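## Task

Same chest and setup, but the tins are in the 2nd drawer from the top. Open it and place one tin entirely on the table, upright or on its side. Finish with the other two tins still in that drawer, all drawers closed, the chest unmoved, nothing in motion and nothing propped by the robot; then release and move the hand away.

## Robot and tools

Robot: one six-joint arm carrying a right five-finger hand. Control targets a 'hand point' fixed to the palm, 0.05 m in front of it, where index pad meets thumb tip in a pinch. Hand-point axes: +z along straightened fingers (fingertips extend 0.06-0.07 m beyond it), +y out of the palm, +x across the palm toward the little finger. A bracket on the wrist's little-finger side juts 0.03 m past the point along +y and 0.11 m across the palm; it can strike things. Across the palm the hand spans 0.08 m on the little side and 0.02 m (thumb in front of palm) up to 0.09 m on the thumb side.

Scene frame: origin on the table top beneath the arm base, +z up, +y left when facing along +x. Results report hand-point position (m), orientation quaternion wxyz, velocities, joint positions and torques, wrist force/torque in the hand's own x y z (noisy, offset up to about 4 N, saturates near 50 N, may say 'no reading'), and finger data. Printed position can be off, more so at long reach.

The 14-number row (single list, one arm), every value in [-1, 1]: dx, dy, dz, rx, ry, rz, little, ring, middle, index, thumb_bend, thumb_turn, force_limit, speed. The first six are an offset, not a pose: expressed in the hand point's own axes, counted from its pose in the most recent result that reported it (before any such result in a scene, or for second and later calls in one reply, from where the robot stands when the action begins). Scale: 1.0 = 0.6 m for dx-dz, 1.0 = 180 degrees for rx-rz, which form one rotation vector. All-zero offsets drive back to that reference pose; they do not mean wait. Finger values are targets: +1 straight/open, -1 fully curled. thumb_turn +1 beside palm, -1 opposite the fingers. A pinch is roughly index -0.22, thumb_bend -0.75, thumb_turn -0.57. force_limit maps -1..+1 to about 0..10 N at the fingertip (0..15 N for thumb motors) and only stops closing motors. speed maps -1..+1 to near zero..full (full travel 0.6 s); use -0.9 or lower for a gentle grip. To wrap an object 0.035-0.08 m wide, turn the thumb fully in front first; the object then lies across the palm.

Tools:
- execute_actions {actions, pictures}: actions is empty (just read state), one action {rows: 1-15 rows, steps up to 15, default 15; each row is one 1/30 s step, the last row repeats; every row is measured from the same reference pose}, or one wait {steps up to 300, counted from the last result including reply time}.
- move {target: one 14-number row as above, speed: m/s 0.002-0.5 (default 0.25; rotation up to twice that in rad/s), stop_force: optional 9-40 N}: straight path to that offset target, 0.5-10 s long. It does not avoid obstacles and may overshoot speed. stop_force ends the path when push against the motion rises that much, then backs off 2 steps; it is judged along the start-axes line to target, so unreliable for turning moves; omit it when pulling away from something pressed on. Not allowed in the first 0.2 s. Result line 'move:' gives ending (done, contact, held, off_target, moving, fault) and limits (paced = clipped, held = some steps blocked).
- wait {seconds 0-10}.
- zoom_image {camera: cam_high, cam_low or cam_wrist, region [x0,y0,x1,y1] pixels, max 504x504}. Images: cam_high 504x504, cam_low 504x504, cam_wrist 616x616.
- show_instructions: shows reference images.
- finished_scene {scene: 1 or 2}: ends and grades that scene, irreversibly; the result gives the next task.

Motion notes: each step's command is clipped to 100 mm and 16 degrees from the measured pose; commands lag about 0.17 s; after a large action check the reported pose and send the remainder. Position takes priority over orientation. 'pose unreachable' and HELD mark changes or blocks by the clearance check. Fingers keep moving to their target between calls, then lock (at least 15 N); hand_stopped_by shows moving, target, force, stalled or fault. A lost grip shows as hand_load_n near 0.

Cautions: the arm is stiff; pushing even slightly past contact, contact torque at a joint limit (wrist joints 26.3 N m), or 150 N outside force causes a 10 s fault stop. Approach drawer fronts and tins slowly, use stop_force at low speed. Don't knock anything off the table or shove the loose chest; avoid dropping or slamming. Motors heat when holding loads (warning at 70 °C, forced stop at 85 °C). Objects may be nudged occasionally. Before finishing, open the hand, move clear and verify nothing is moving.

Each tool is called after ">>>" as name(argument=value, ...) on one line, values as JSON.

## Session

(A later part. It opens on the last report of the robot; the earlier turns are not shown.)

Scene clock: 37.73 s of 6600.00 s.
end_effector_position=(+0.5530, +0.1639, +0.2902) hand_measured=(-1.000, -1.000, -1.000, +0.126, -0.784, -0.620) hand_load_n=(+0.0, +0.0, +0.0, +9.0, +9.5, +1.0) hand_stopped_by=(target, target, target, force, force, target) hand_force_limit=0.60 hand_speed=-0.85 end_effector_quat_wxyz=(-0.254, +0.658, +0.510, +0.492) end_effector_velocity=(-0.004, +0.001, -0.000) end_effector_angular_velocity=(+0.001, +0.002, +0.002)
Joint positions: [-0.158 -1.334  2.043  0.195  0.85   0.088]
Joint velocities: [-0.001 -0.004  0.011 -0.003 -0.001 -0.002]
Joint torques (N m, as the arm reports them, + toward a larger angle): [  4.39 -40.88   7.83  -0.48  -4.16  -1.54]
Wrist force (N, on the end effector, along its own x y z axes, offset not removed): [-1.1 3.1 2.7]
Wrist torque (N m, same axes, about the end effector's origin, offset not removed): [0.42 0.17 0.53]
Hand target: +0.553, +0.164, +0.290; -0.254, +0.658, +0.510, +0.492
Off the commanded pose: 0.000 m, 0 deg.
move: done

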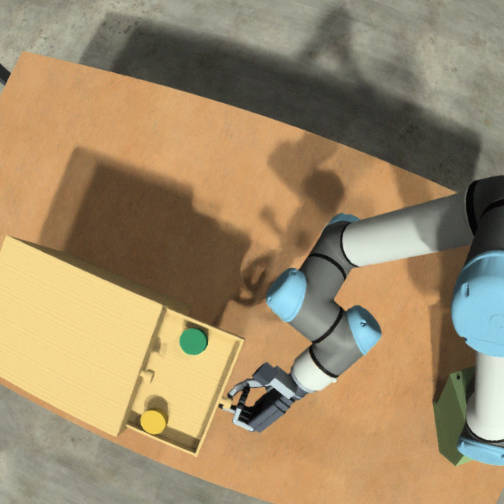

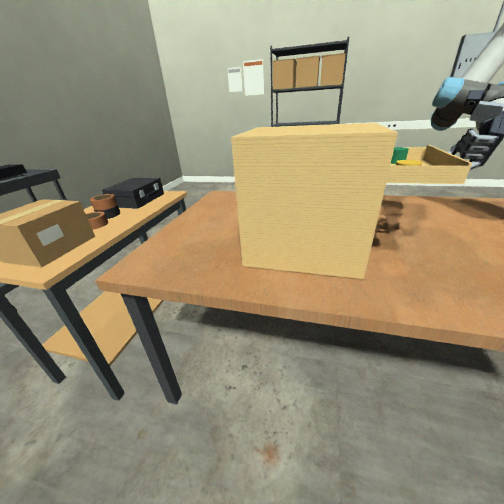

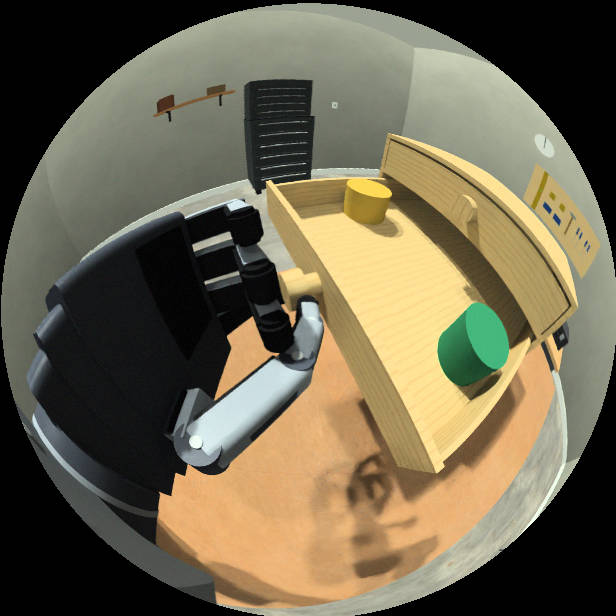

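>>> move(target=[0,-0.046,-0.0196,0,0,0,-1,-1,-1,-0.4,-1,-0.62,0.6,-0.85], speed=0.04)

>>> execute_actions(actions=[{"rows":[[0,0,0,0,0,0,-1,-1,-1,0.4,-0.45,-0.57,0.5,0.2]],"steps":12}], pictures=false)

>>> move(target=[0,-0.046,-0.0196,0,0,0,-1,-1,-1,0.4,-0.45,-0.57,0.5,0.2], speed=0.08)

>>> move(target=[0.128,0.023,-0.055,0,0,0,-1,-1,-1,0.7,0.15,-0.7,0.5,0.2], speed=0.2)

>>> move(target=[-0.078,0.247,-0.012,-0.277,0.076,0.498,-1,-1,-1,0.7,0.15,-0.7,0.5,0.2], speed=0.3)

>>> zoom_image(camera="cam_high", region=[130, 270, 300, 440])

>>> zoom_image(camera="cam_low", region=[350, 60, 504, 214])

Scene clock: 50.73 s of 6600.00 s.
end_effector_position=(+0.5233, +0.1638, +0.2902) hand_measured=(-1.000, -1.000, -1.000, +0.126, -0.784, -0.620) hand_load_n=(+0.0, +0.0, +0.0, +9.0, +9.5, +1.0) hand_stopped_by=(target, target, target, force, force, target) hand_force_limit=0.60 hand_speed=-0.85 end_effector_quat_wxyz=(-0.254, +0.658, +0.510, +0.492) end_effector_velocity=(-0.002, -0.001, -0.000) end_effector_angular_velocity=(-0.000, -0.000, -0.001)
Joint positions: [-0.178 -1.376  2.132  0.162  0.838  0.067]
Joint velocities: [-0.003 -0.004  0.007 -0.003 -0.002 -0.003]
Joint torques (N m, as the arm reports them, + toward a larger angle): [  2.34 -38.24   7.99  -0.07  -4.54  -1.94]
Wrist force (N, on the end effector, along its own x y z axes, offset not removed): [-0.5 1.7 0.7]
Wrist torque (N m, same axes, about the end effector's origin, offset not removed): [0.29 0.15 0.39]
Hand target: +0.523, +0.164, +0.290; -0.254, +0.658, +0.510, +0.492
Off the commanded pose: 0.000 m, 0 deg.
After step 90, 8.90 s passed at rest.
move: done

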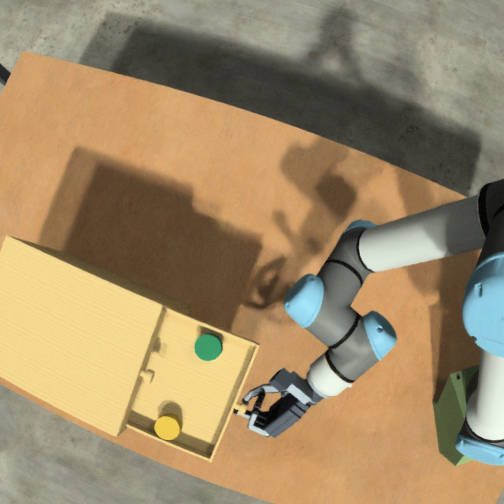

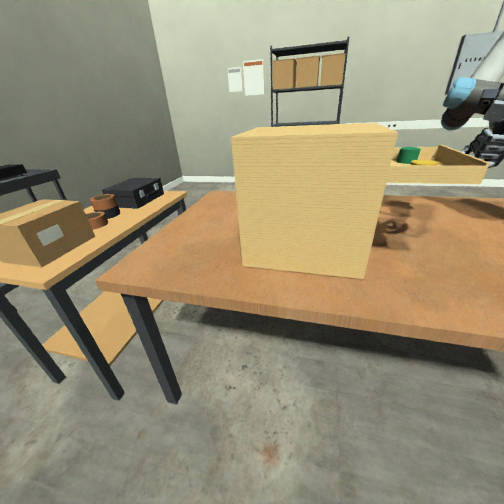

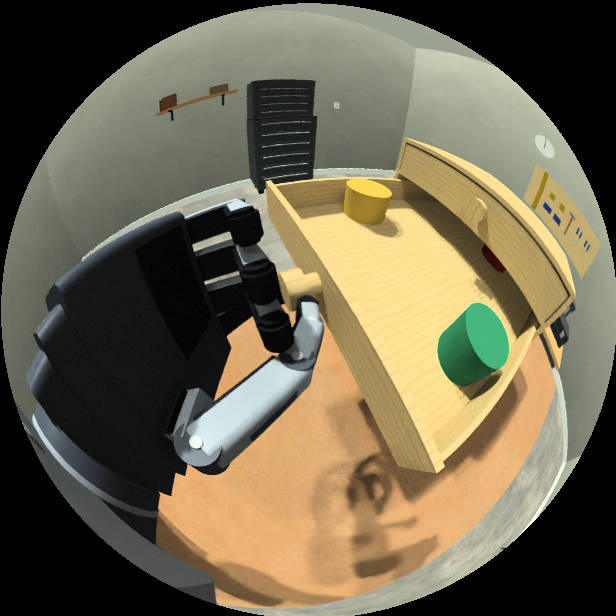

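Scene clock: 51.13 s of 6600.00 s.
end_effector_position=(+0.5233, +0.1638, +0.2902) hand_measured=(-1.000, -1.000, -1.000, +0.400, -0.450, -0.570) hand_load_n=(+0.0, +0.0, +0.0, +0.0, +0.0, +0.0) hand_stopped_by=(target, target, target, target, moving, target) hand_force_limit=0.50 hand_speed=0.20 end_effector_quat_wxyz=(-0.254, +0.658, +0.510, +0.492) end_effector_velocity=(+0.001, -0.001, +0.000) end_effector_angular_velocity=(-0.001, -0.001, -0.001)
Joint positions: [-0.178 -1.376  2.132  0.162  0.838  0.067]
Joint velocities: [-0.001  0.    -0.001  0.     0.    -0.   ]
Joint torques (N m, as the arm reports them, + toward a larger angle): [  9.3  -29.56 -21.18   1.84  -2.25   0.76]
Wrist force (N, on the end effector, along its own x y z axes, offset not removed): [1.0 -2.1 0.9]
Wrist torque (N m, same axes, about the end effector's origin, offset not removed): [-0.38 0.20 0.15]
Hand target: +0.523, +0.164, +0.290; -0.254, +0.658, +0.510, +0.492
Off the commanded pose: 0.000 m, 0 deg.
Steps of this call (steps 1 to 12: all 12 steps of this action). Readings (end_effector_position | what the end effector reports):
1: (+0.5233, +0.1638, +0.2902) | hand_measured=(-1.000, -1.000, -1.000, +0.126, -0.784, -0.620) hand_load_n=(+0.0, +0.0, +0.0, +9.0, +9.5, +1.0) hand_stopped_by=(target, target, target, moving, moving, moving) hand_force_limit=0.50 hand_speed=0.20
2: (+0.5233, +0.1638, +0.2902) | hand_measured=(-1.000, -1.000, -1.000, +0.126, -0.784, -0.620) hand_load_n=(+0.0, +0.0, +0.0, +9.0, +9.5, +1.0) hand_stopped_by=(target, target, target, moving, moving, moving) hand_force_limit=0.50 hand_speed=0.20
4: (+0.5233, +0.1638, +0.2902) | hand_measured=(-1.000, -1.000, -1.000, +0.186, -0.752, -0.574) hand_load_n=(+0.0, +0.0, +0.0, +0.5, +0.0, +0.5) hand_stopped_by=(target, target, target, moving, moving, moving) hand_force_limit=0.50 hand_speed=0.20
8: (+0.5233, +0.1638, +0.2902) | hand_measured=(-1.000, -1.000, -1.000, +0.400, -0.584, -0.570) hand_load_n=(+0.0, +0.0, +0.0, +0.0, +0.0, +0.0) hand_stopped_by=(target, target, target, moving, moving, target) hand_force_limit=0.50 hand_speed=0.20
12: the state above

Scene clock: 52.27 s of 6600.00 s.
end_effector_position=(+0.4936, +0.1636, +0.2901) hand_measured=(-1.000, -1.000, -1.000, +0.400, -0.450, -0.570) hand_load_n=(+0.0, +0.0, +0.0, +0.0, +0.0, +0.0) hand_stopped_by=(target, target, target, target, target, target) hand_force_limit=0.50 hand_speed=0.20 end_effector_quat_wxyz=(-0.254, +0.658, +0.510, +0.492) end_effector_velocity=(-0.001, -0.000, +0.000) end_effector_angular_velocity=(-0.000, -0.002, -0.001)
Joint positions: [-0.202 -1.416  2.219  0.133  0.823  0.04 ]
Joint velocities: [-0.003 -0.003  0.005 -0.002 -0.002 -0.003]
Joint torques (N m, as the arm reports them, + toward a larger angle): [  1.05 -34.15   9.62  -0.23  -4.    -1.7 ]
Wrist force (N, on the end effector, along its own x y z axes, offset not removed): [1.6 0.1 0.8]
Wrist torque (N m, same axes, about the end effector's origin, offset not removed): [0.08 -0.01 0.42]
Hand target: +0.493, +0.164, +0.290; -0.254, +0.658, +0.510, +0.492
Off the commanded pose: 0.000 m, 0 deg.
move: done

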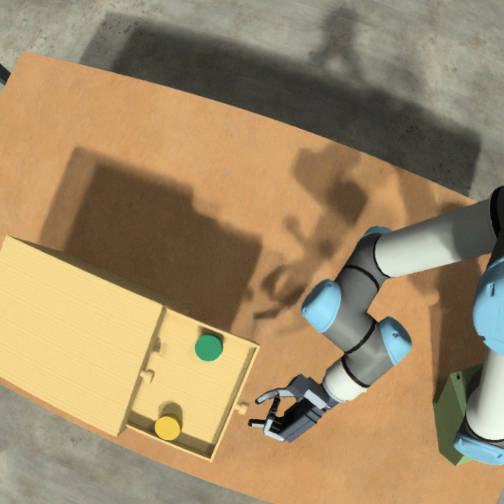

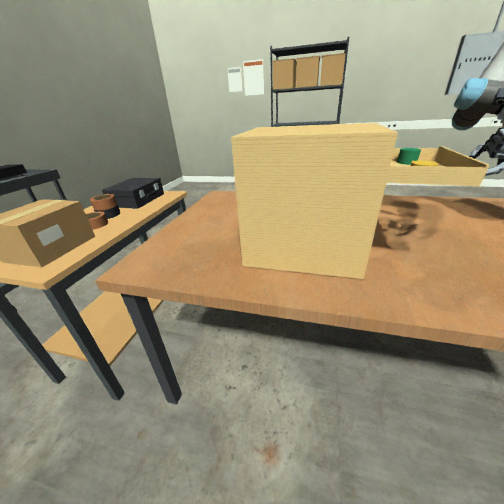

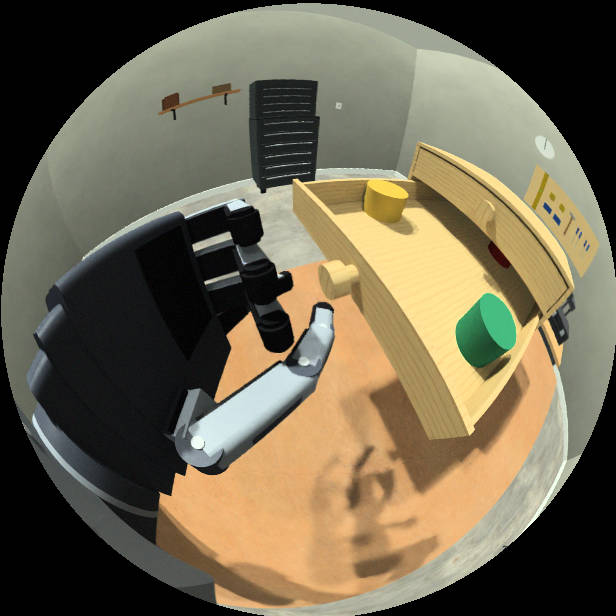

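Scene clock: 53.30 s of 6600.00 s.
end_effector_position=(+0.4932, +0.1636, +0.3746) hand_measured=(-1.000, -1.000, -1.000, +0.700, +0.150, -0.700) hand_load_n=(+0.0, +0.0, +0.0, +0.0, +0.0, +0.0) hand_stopped_by=(target, target, target, target, target, target) hand_force_limit=0.50 hand_speed=0.20 end_effector_quat_wxyz=(-0.254, +0.658, +0.510, +0.492) end_effector_velocity=(-0.000, +0.000, +0.003) end_effector_angular_velocity=(-0.001, +0.001, +0.001)
Joint positions: [-0.062 -1.595  2.157  0.281  0.911  0.183]
Joint velocities: [ 0.007 -0.004 -0.003  0.005  0.005  0.005]
Joint torques (N m, as the arm reports them, + toward a larger angle): [ 23.71 -31.56 -25.92   3.27   1.06   1.59]
Wrist force (N, on the end effector, along its own x y z axes, offset not removed): [1.0 2.0 -4.2]
Wrist torque (N m, same axes, about the end effector's origin, offset not removed): [0.59 0.37 0.50]
Hand target: +0.493, +0.164, +0.375; -0.254, +0.658, +0.510, +0.492
Off the commanded pose: 0.000 m, 0 deg.
move: done

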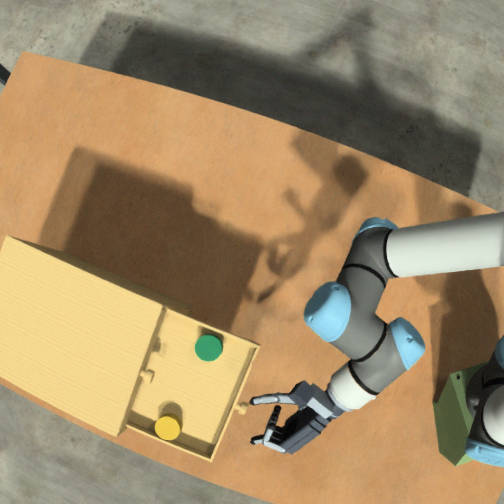

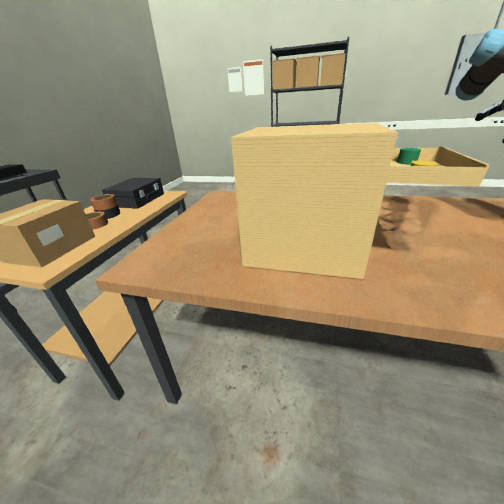

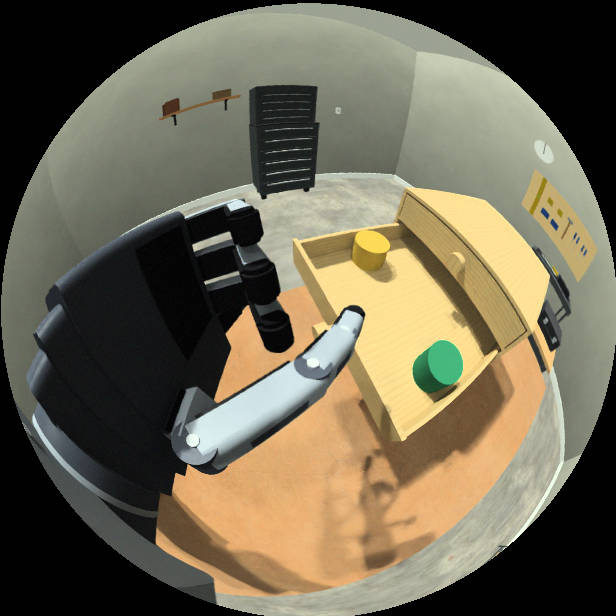

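Scene clock: 56.87 s of 6600.00 s.
end_effector_position=(+0.6270, +0.0857, +0.3597) hand_measured=(-1.000, -1.000, -1.000, +0.700, +0.150, -0.700) hand_load_n=(+0.0, +0.0, +0.0, +0.0, +0.0, +0.0) hand_stopped_by=(target, target, target, target, target, target) hand_force_limit=0.50 hand_speed=0.20 end_effector_quat_wxyz=(-0.296, +0.800, -0.344, +0.393) end_effector_velocity=(+0.001, +0.000, +0.000) end_effector_angular_velocity=(+0.005, +0.009, -0.008)
Joint positions: [ 0.182 -1.482  1.802 -0.03   1.768  2.12 ]
Joint velocities: [ 0.002  0.005 -0.009  0.009  0.008  0.012]
Joint torques (N m, as the arm reports them, + toward a larger angle): [ 27.15 -14.98 -31.76   1.86   2.06   1.71]
Wrist force (N, on the end effector, along its own x y z axes, offset not removed): [0.9 1.6 3.4]
Wrist torque (N m, same axes, about the end effector's origin, offset not removed): [0.03 0.08 0.36]
Hand target: +0.627, +0.086, +0.360; -0.295, +0.800, -0.344, +0.393
Off the commanded pose: 0.000 m, 0 deg.
move: done

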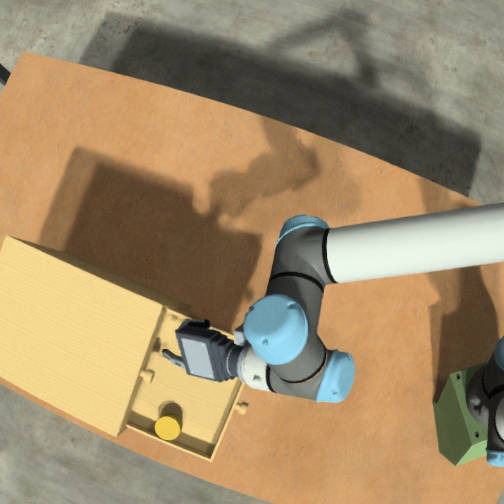

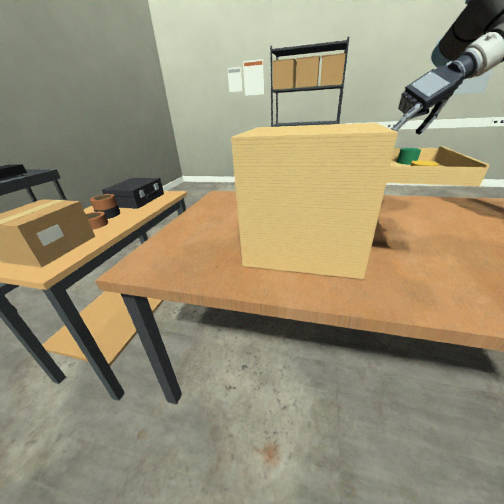

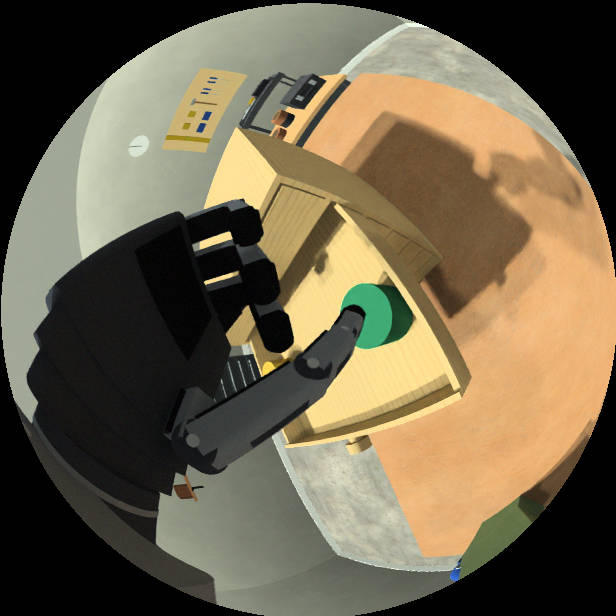

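Region (130, 270, 300, 440) of cam_high's 504x504 image, scaled by 2.965, with more detail than that image has.

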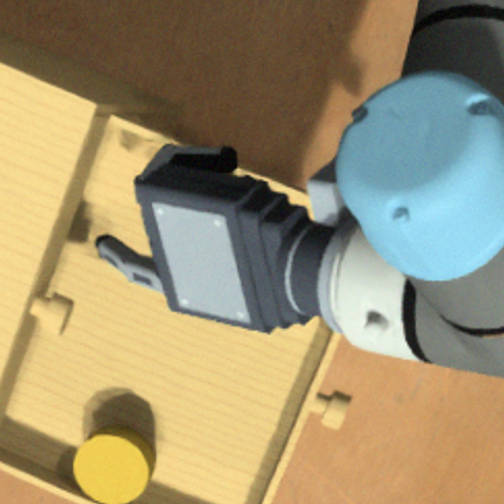

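Region (350, 60, 504, 214) of cam_low's 504x504 image, scaled by 3.273, with more detail than that image has.

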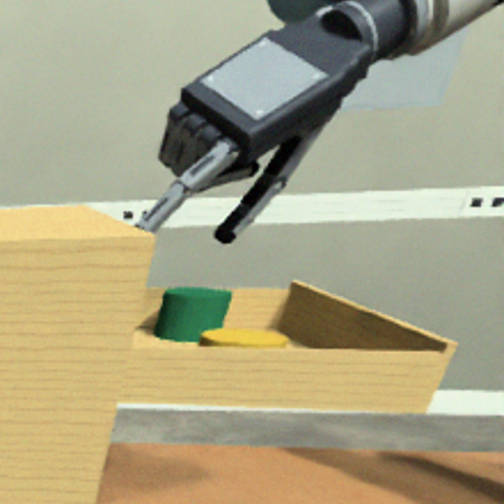

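>>> move(target=[-0.0215,0.046,-0.0125,0,0,0,-1,-1,-1,0.7,0.15,-0.7,0.5,0.2], speed=0.05)

>>> zoom_image(camera="cam_wrist", region=[230, 200, 480, 450])

>>> zoom_image(camera="cam_high", region=[140, 280, 270, 410])

>>> zoom_image(camera="cam_low", region=[370, 80, 480, 190])

Scene clock: 61.03 s of 6600.00 s.
end_effector_position=(+0.6063, +0.0782, +0.3377) hand_measured=(-1.000, -1.000, -1.000, +0.700, +0.150, -0.700) hand_load_n=(+0.0, +0.0, +0.0, +0.0, +0.0, +0.0) hand_stopped_by=(target, target, target, target, target, target) hand_force_limit=0.50 hand_speed=0.20 end_effector_quat_wxyz=(-0.296, +0.800, -0.344, +0.393) end_effector_velocity=(-0.002, -0.001, -0.002) end_effector_angular_velocity=(+0.000, -0.000, +0.000)
Joint positions: [ 0.141 -1.516  1.896 -0.092  1.729  2.108]
Joint velocities: [-0.004 -0.003  0.008 -0.005 -0.004 -0.001]
Joint torques (N m, as the arm reports them, + toward a larger angle): [  1.97 -35.99  -1.36  -2.41  -3.27  -1.5 ]
Wrist force (N, on the end effector, along its own x y z axes, offset not removed): [1.9 1.3 1.7]
Wrist torque (N m, same axes, about the end effector's origin, offset not removed): [0.15 0.03 0.35]
Hand target: +0.606, +0.078, +0.338; -0.296, +0.800, -0.344, +0.393
Off the commanded pose: 0.000 m, 0 deg.
After step 90, 0.13 s passed at rest.
move: done

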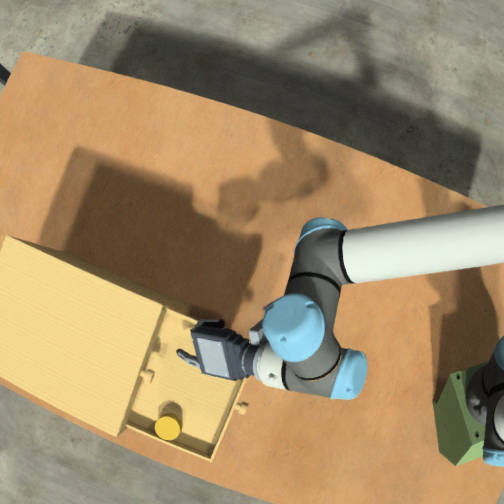

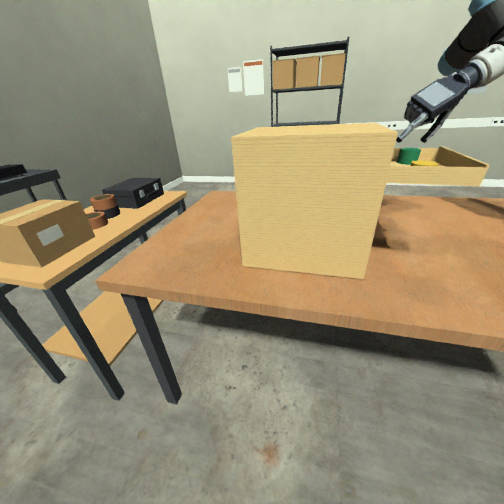

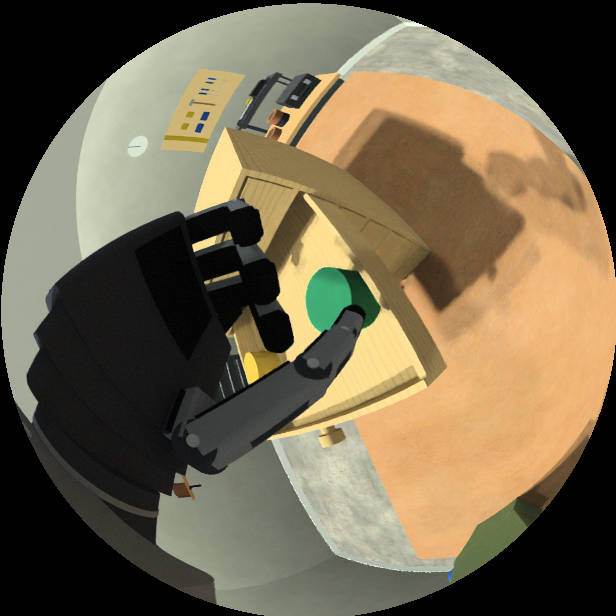

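Region (230, 200, 480, 450) of cam_wrist's 616x616 image, scaled by 2.016, with more detail than that image has.

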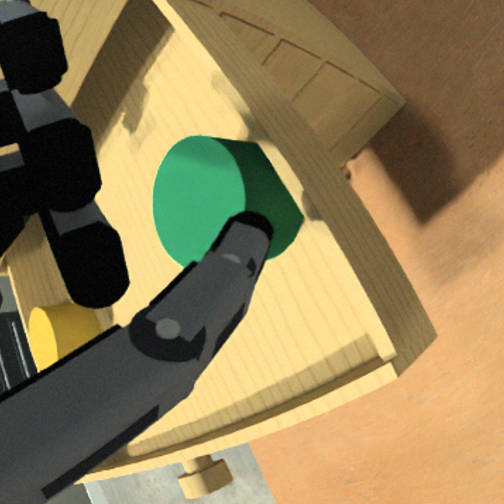

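Region (140, 280, 270, 410) of cam_high's 504x504 image, scaled by 3.877, with more detail than that image has.

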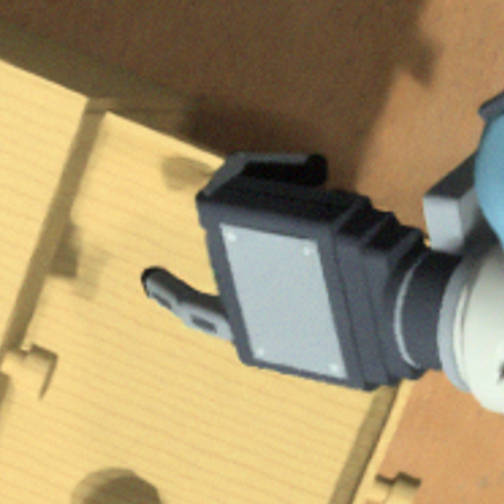

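Region (370, 80, 480, 190) of cam_low's 504x504 image, scaled by 4.582, with more detail than that image has.

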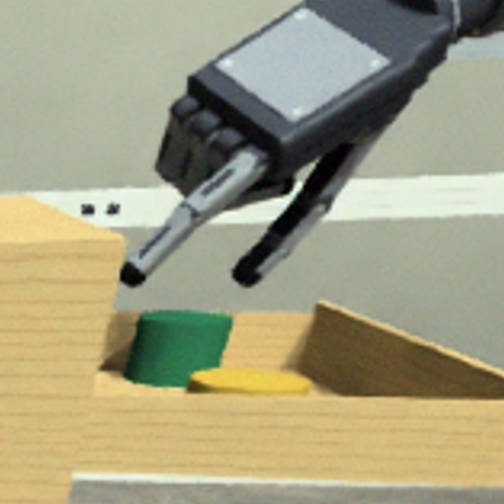

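>>> move(target=[-0.02,0.014,0.034,0,0,0,-1,-1,-1,0.7,0.05,-0.7,0.5,0.2], speed=0.025, stop_force=9)

>>> zoom_image(camera="cam_wrist", region=[230, 200, 480, 450])

>>> zoom_image(camera="cam_low", region=[370, 80, 480, 190])

Scene clock: 65.37 s of 6600.00 s.
end_effector_position=(+0.6151, +0.0867, +0.3161) hand_measured=(-1.000, -1.000, -1.000, +0.700, +0.050, -0.700) hand_load_n=(+0.0, +0.0, +0.0, +0.0, +0.0, +0.0) hand_stopped_by=(target, target, target, target, target, target) hand_force_limit=0.50 hand_speed=0.20 end_effector_quat_wxyz=(-0.296, +0.800, -0.344, +0.393) end_effector_velocity=(+0.002, -0.000, -0.001) end_effector_angular_velocity=(-0.000, -0.001, -0.002)
Joint positions: [ 0.13  -1.467  1.896 -0.142  1.718  2.105]
Joint velocities: [-0.002  0.005 -0.003 -0.004 -0.001 -0.   ]
Joint torques (N m, as the arm reports them, + toward a larger angle): [  2.12 -14.7  -29.26  -2.3   -3.43  -1.62]
Wrist force (N, on the end effector, along its own x y z axes, offset not removed): [1.6 2.6 1.7]
Wrist torque (N m, same axes, about the end effector's origin, offset not removed): [0.30 0.19 0.47]
Hand target: +0.615, +0.087, +0.316; -0.296, +0.800, -0.344, +0.393
Off the commanded pose: 0.000 m, 0 deg.
move: done

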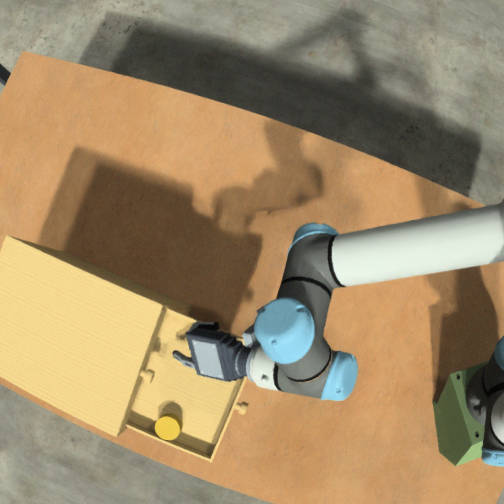

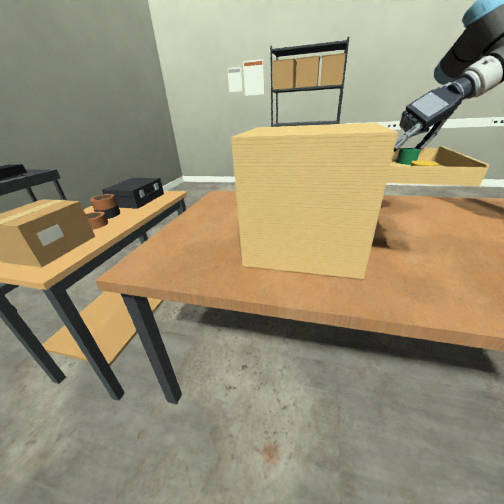

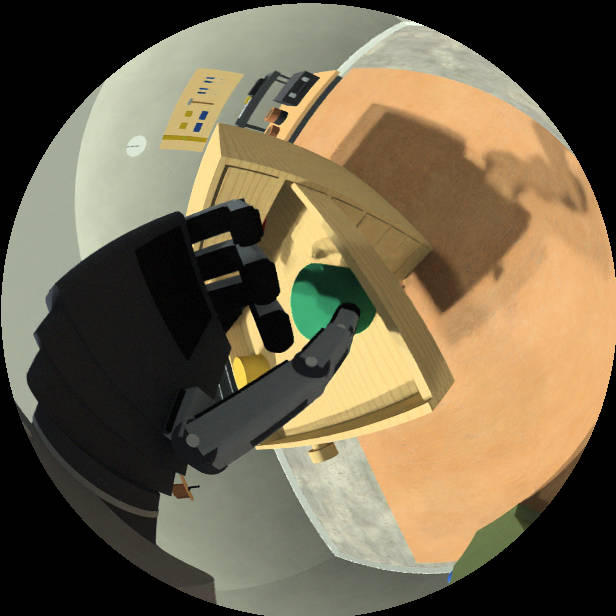

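Region (230, 200, 480, 450) of cam_wrist's 616x616 image, scaled by 2.016, with more detail than that image has.

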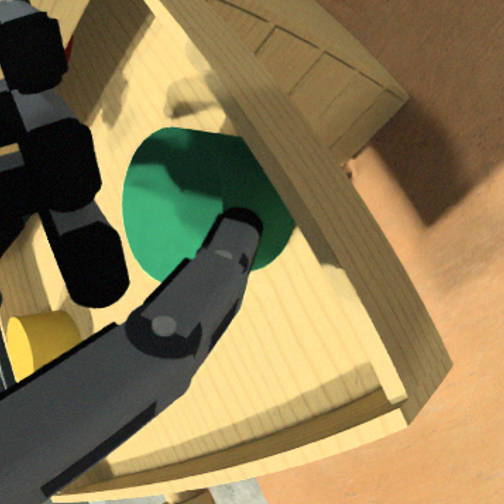

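Region (370, 80, 480, 190) of cam_low's 504x504 image, scaled by 4.582, with more detail than that image has.

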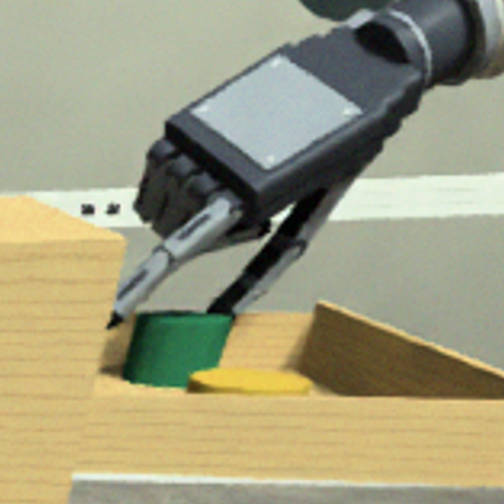

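>>> move(target=[-0.0141,0.0247,0.0173,0,0,0,-1,-1,-1,0.7,0.05,-0.7,0.5,0.2], speed=0.015, stop_force=9)

>>> zoom_image(camera="cam_wrist", region=[230, 200, 480, 450])

>>> zoom_image(camera="cam_low", region=[370, 80, 480, 190])

Scene clock: 68.57 s of 6600.00 s.
end_effector_position=(+0.6152, +0.0867, +0.2964) hand_measured=(-1.000, -1.000, -1.000, +0.700, +0.050, -0.700) hand_load_n=(+0.0, +0.0, +0.0, +0.0, +0.0, +0.0) hand_stopped_by=(target, target, target, target, target, target) hand_force_limit=0.50 hand_speed=0.20 end_effector_quat_wxyz=(-0.296, +0.800, -0.344, +0.393) end_effector_velocity=(-0.000, -0.000, -0.003) end_effector_angular_velocity=(+0.000, +0.001, -0.001)
Joint positions: [ 0.104 -1.446  1.92  -0.187  1.693  2.098]
Joint velocities: [-0.004  0.003  0.003 -0.005 -0.003 -0.   ]
Joint torques (N m, as the arm reports them, + toward a larger angle): [  2.16 -16.24   1.61  -2.04  -3.43  -1.8 ]
Wrist force (N, on the end effector, along its own x y z axes, offset not removed): [-0.2 1.6 0.2]
Wrist torque (N m, same axes, about the end effector's origin, offset not removed): [0.25 0.39 0.34]
Hand target: +0.615, +0.087, +0.296; -0.296, +0.800, -0.344, +0.393
Off the commanded pose: 0.000 m, 0 deg.
move: done

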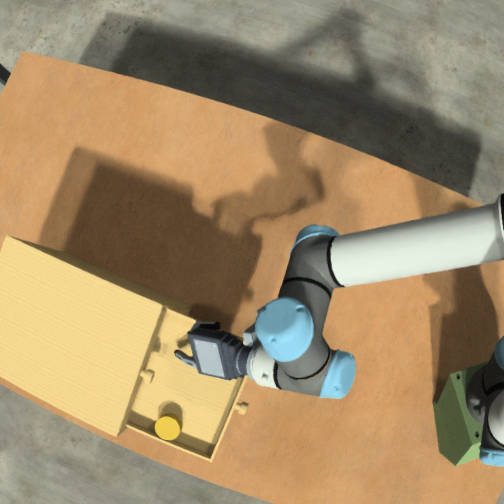

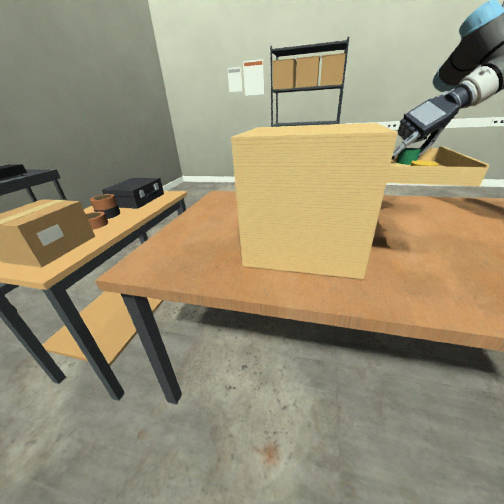

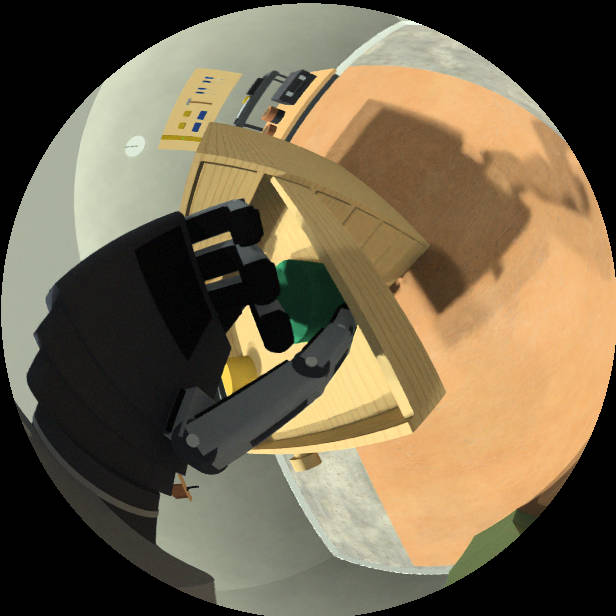

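Region (230, 200, 480, 450) of cam_wrist's 616x616 image, scaled by 2.016, with more detail than that image has.

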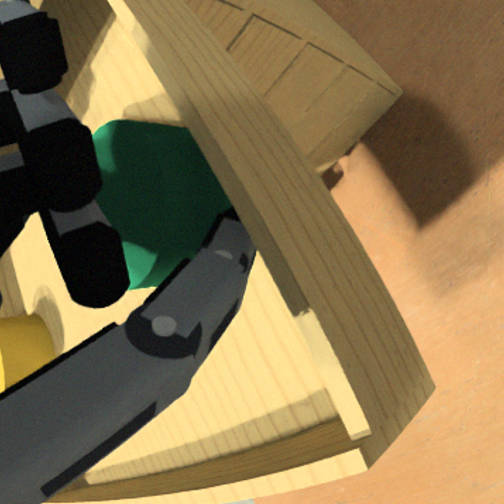

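Region (370, 80, 480, 190) of cam_low's 504x504 image, scaled by 4.582, with more detail than that image has.

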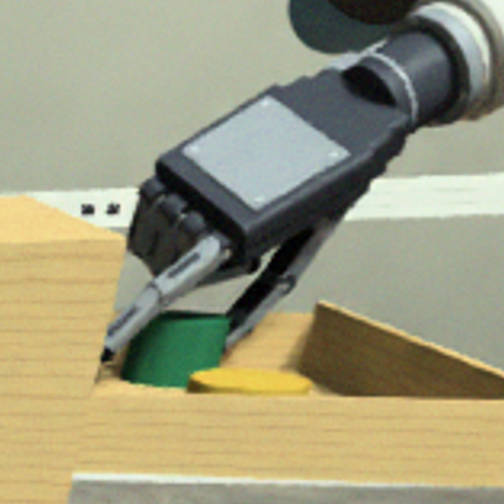

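>>> execute_actions(actions=[{"rows":[[0,0,0,0,0,0,-1,-1,-1,0.0,0.05,-0.7,-0.4,-0.7]],"steps":10}], pictures=false)

>>> execute_actions(actions=[{"rows":[[0,0,0,0,0,0,-1,-1,-1,0.0,-0.9,-0.7,-0.4,-0.7]],"steps":15}], pictures=false)

>>> wait(seconds=0.5)

>>> zoom_image(camera="cam_wrist", region=[230, 200, 480, 450])

>>> zoom_image(camera="cam_low", region=[370, 80, 480, 190])

Scene clock: 71.40 s of 6600.00 s.
end_effector_position=(+0.6151, +0.0866, +0.2961) hand_measured=(-1.000, -1.000, -1.000, +0.584, +0.050, -0.700) hand_load_n=(+0.0, +0.0, +0.0, +0.0, +0.0, +0.0) hand_stopped_by=(target, target, target, moving, target, target) hand_force_limit=-0.40 hand_speed=-0.70 end_effector_quat_wxyz=(-0.295, +0.800, -0.344, +0.393) end_effector_velocity=(-0.001, +0.000, +0.000) end_effector_angular_velocity=(+0.000, +0.001, +0.001)
Joint positions: [ 0.104 -1.446  1.92  -0.187  1.693  2.098]
Joint velocities: [ 0.001 -0.     0.001  0.001  0.001  0.   ]
Joint torques (N m, as the arm reports them, + toward a larger angle): [ 26.98 -35.81 -30.44   1.83   2.11   1.61]
Wrist force (N, on the end effector, along its own x y z axes, offset not removed): [1.7 -0.2 1.0]
Wrist torque (N m, same axes, about the end effector's origin, offset not removed): [-0.04 -0.07 0.39]
Hand target: +0.615, +0.087, +0.296; -0.296, +0.800, -0.344, +0.393
Off the commanded pose: 0.000 m, 0 deg.
Steps of this call (steps 1 to 75: nothing new was sent; steps 76 to 85: all 10 steps of this action). Readings (end_effector_position | what the end effector reports):
76: (+0.6152, +0.0867, +0.2961) | hand_measured=(-1.000, -1.000, -1.000, +0.700, +0.050, -0.700) hand_load_n=(+0.0, +0.0, +0.0, +0.0, +0.0, +0.0) hand_stopped_by=(target, target, target, moving, target, target) hand_force_limit=-0.40 hand_speed=-0.70
77: (+0.6152, +0.0867, +0.2961) | hand_measured=(-1.000, -1.000, -1.000, +0.700, +0.050, -0.700) hand_load_n=(+0.0, +0.0, +0.0, +0.0, +0.0, +0.0) hand_stopped_by=(target, target, target, moving, target, target) hand_force_limit=-0.40 hand_speed=-0.70
79: (+0.6152, +0.0867, +0.2961) | hand_measured=(-1.000, -1.000, -1.000, +0.684, +0.050, -0.700) hand_load_n=(+0.0, +0.0, +0.0, +0.0, +0.0, +0.0) hand_stopped_by=(target, target, target, moving, target, target) hand_force_limit=-0.40 hand_speed=-0.70
83: (+0.6151, +0.0867, +0.2960) | hand_measured=(-1.000, -1.000, -1.000, +0.618, +0.050, -0.700) hand_load_n=(+0.0, +0.0, +0.0, +0.0, +0.0, +0.0) hand_stopped_by=(target, target, target, moving, target, target) hand_force_limit=-0.40 hand_speed=-0.70
85: the state above

Scene clock: 71.90 s of 6600.00 s.
end_effector_position=(+0.6151, +0.0867, +0.2961) hand_measured=(-1.000, -1.000, -1.000, +0.336, -0.074, -0.700) hand_load_n=(+0.0, +0.0, +0.0, +1.5, +2.5, +0.0) hand_stopped_by=(target, target, target, moving, moving, target) hand_force_limit=-0.40 hand_speed=-0.70 end_effector_quat_wxyz=(-0.295, +0.800, -0.344, +0.393) end_effector_velocity=(+0.002, -0.001, +0.001) end_effector_angular_velocity=(+0.000, -0.002, -0.002)
Joint positions: [ 0.104 -1.446  1.92  -0.187  1.693  2.098]
Joint velocities: [-0.001 -0.    -0.003  0.     0.     0.001]
Joint torques (N m, as the arm reports them, + toward a larger angle): [ 22.65 -32.07 -19.41   1.03   0.65   0.42]
Wrist force (N, on the end effector, along its own x y z axes, offset not removed): [1.6 -0.7 -0.1]
Wrist torque (N m, same axes, about the end effector's origin, offset not removed): [0.08 0.05 0.30]
Hand target: +0.615, +0.087, +0.296; -0.295, +0.800, -0.344, +0.393
Off the commanded pose: 0.000 m, 0 deg.
Steps of this call (steps 1 to 15: all 15 steps of this action). Readings (end_effector_position | what the end effector reports):
1: (+0.6151, +0.0867, +0.2961) | hand_measured=(-1.000, -1.000, -1.000, +0.568, +0.050, -0.700) hand_load_n=(+0.0, +0.0, +0.0, +0.0, +0.0, +0.0) hand_stopped_by=(target, target, target, moving, moving, target) hand_force_limit=-0.40 hand_speed=-0.70
2: (+0.6151, +0.0867, +0.2961) | hand_measured=(-1.000, -1.000, -1.000, +0.552, +0.050, -0.700) hand_load_n=(+0.0, +0.0, +0.0, +0.0, +0.0, +0.0) hand_stopped_by=(target, target, target, moving, moving, target) hand_force_limit=-0.40 hand_speed=-0.70
4: (+0.6151, +0.0867, +0.2961) | hand_measured=(-1.000, -1.000, -1.000, +0.518, +0.040, -0.700) hand_load_n=(+0.0, +0.0, +0.0, +0.0, +0.0, +0.0) hand_stopped_by=(target, target, target, moving, moving, target) hand_force_limit=-0.40 hand_speed=-0.70
8: (+0.6151, +0.0867, +0.2961) | hand_measured=(-1.000, -1.000, -1.000, +0.452, -0.002, -0.700) hand_load_n=(+0.0, +0.0, +0.0, +0.0, +0.0, +0.0) hand_stopped_by=(target, target, target, moving, moving, target) hand_force_limit=-0.40 hand_speed=-0.70
15: the state above

Scene clock: 72.40 s of 6600.00 s.
end_effector_position=(+0.6151, +0.0867, +0.2961) hand_measured=(-1.000, -1.000, -1.000, +0.320, -0.078, -0.700) hand_load_n=(+0.0, +0.0, +0.0, +4.5, +5.0, -0.5) hand_stopped_by=(target, target, target, force, force, target) hand_force_limit=-0.40 hand_speed=-0.70 end_effector_quat_wxyz=(-0.295, +0.800, -0.344, +0.393) end_effector_velocity=(+0.000, -0.000, +0.000) end_effector_angular_velocity=(-0.000, -0.001, -0.001)
Joint positions: [ 0.104 -1.446  1.92  -0.187  1.693  2.098]
Joint velocities: [ 0.    -0.    -0.001 -0.     0.    -0.   ]
Joint torques (N m, as the arm reports them, + toward a larger angle): [ 16.79 -32.13  -6.45  -0.1   -0.92  -1.66]
Wrist force (N, on the end effector, along its own x y z axes, offset not removed): [5.3 -2.0 1.8]
Wrist torque (N m, same axes, about the end effector's origin, offset not removed): [-0.25 -0.49 0.52]
Hand target: +0.615, +0.087, +0.296; -0.295, +0.800, -0.344, +0.393
Off the commanded pose: 0.000 m, 0 deg.
Steps of this call (steps 1 to 15: nothing new was sent). Readings (end_effector_position | what the end effector reports):
1: (+0.6151, +0.0867, +0.2961) | hand_measured=(-1.000, -1.000, -1.000, +0.320, -0.080, -0.700) hand_load_n=(+0.0, +0.0, +0.0, +5.0, +5.5, -0.5) hand_stopped_by=(target, target, target, force, force, target) hand_force_limit=-0.40 hand_speed=-0.70
2: (+0.6151, +0.0867, +0.2961) | hand_measured=(-1.000, -1.000, -1.000, +0.320, -0.078, -0.700) hand_load_n=(+0.0, +0.0, +0.0, +4.5, +5.5, -0.5) hand_stopped_by=(target, target, target, force, force, target) hand_force_limit=-0.40 hand_speed=-0.70
4: (+0.6151, +0.0867, +0.2961) | hand_measured=(-1.000, -1.000, -1.000, +0.320, -0.078, -0.700) hand_load_n=(+0.0, +0.0, +0.0, +4.5, +5.0, -0.5) hand_stopped_by=(target, target, target, force, force, target) hand_force_limit=-0.40 hand_speed=-0.70
8: (+0.6151, +0.0867, +0.2961) | hand_measured=(-1.000, -1.000, -1.000, +0.320, -0.078, -0.700) hand_load_n=(+0.0, +0.0, +0.0, +4.5, +5.0, -0.5) hand_stopped_by=(target, target, target, force, force, target) hand_force_limit=-0.40 hand_speed=-0.70
15: the state above

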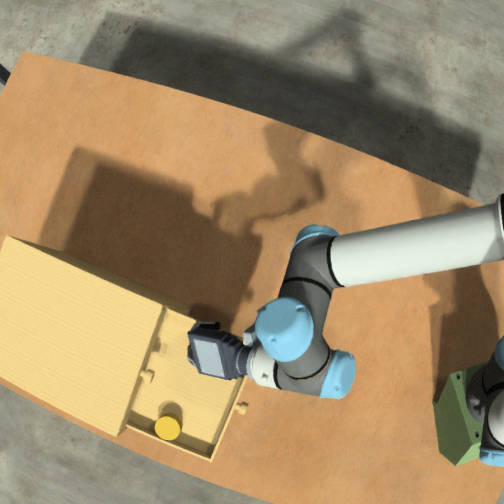

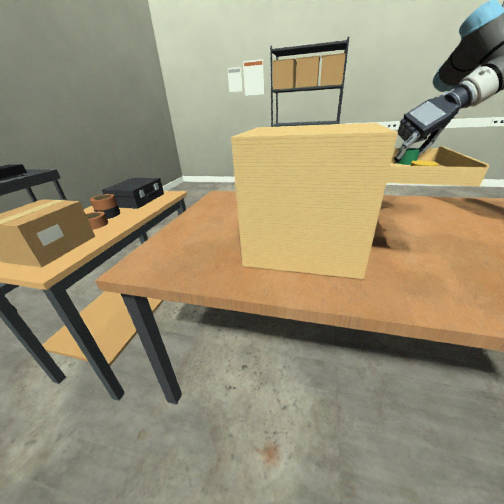

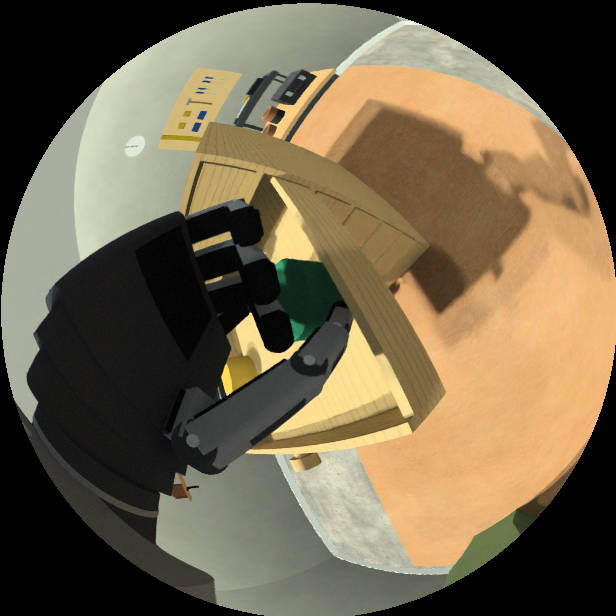

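Region (230, 200, 480, 450) of cam_wrist's 616x616 image, scaled by 2.016, with more detail than that image has.

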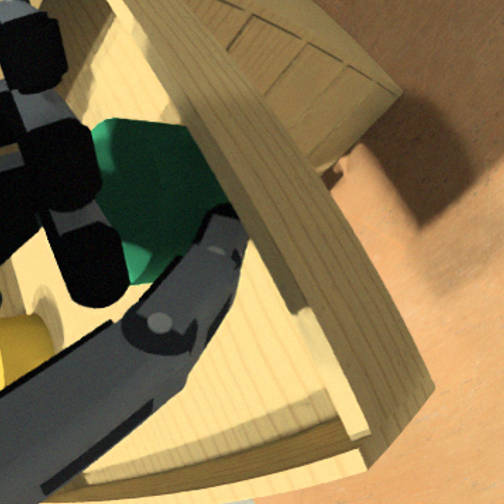

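Region (370, 80, 480, 190) of cam_low's 504x504 image, scaled by 4.582, with more detail than that image has.

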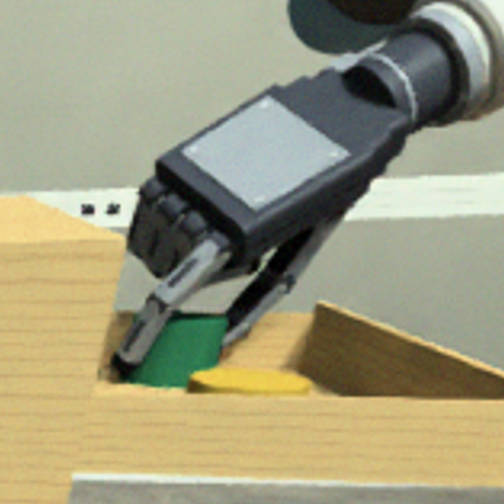

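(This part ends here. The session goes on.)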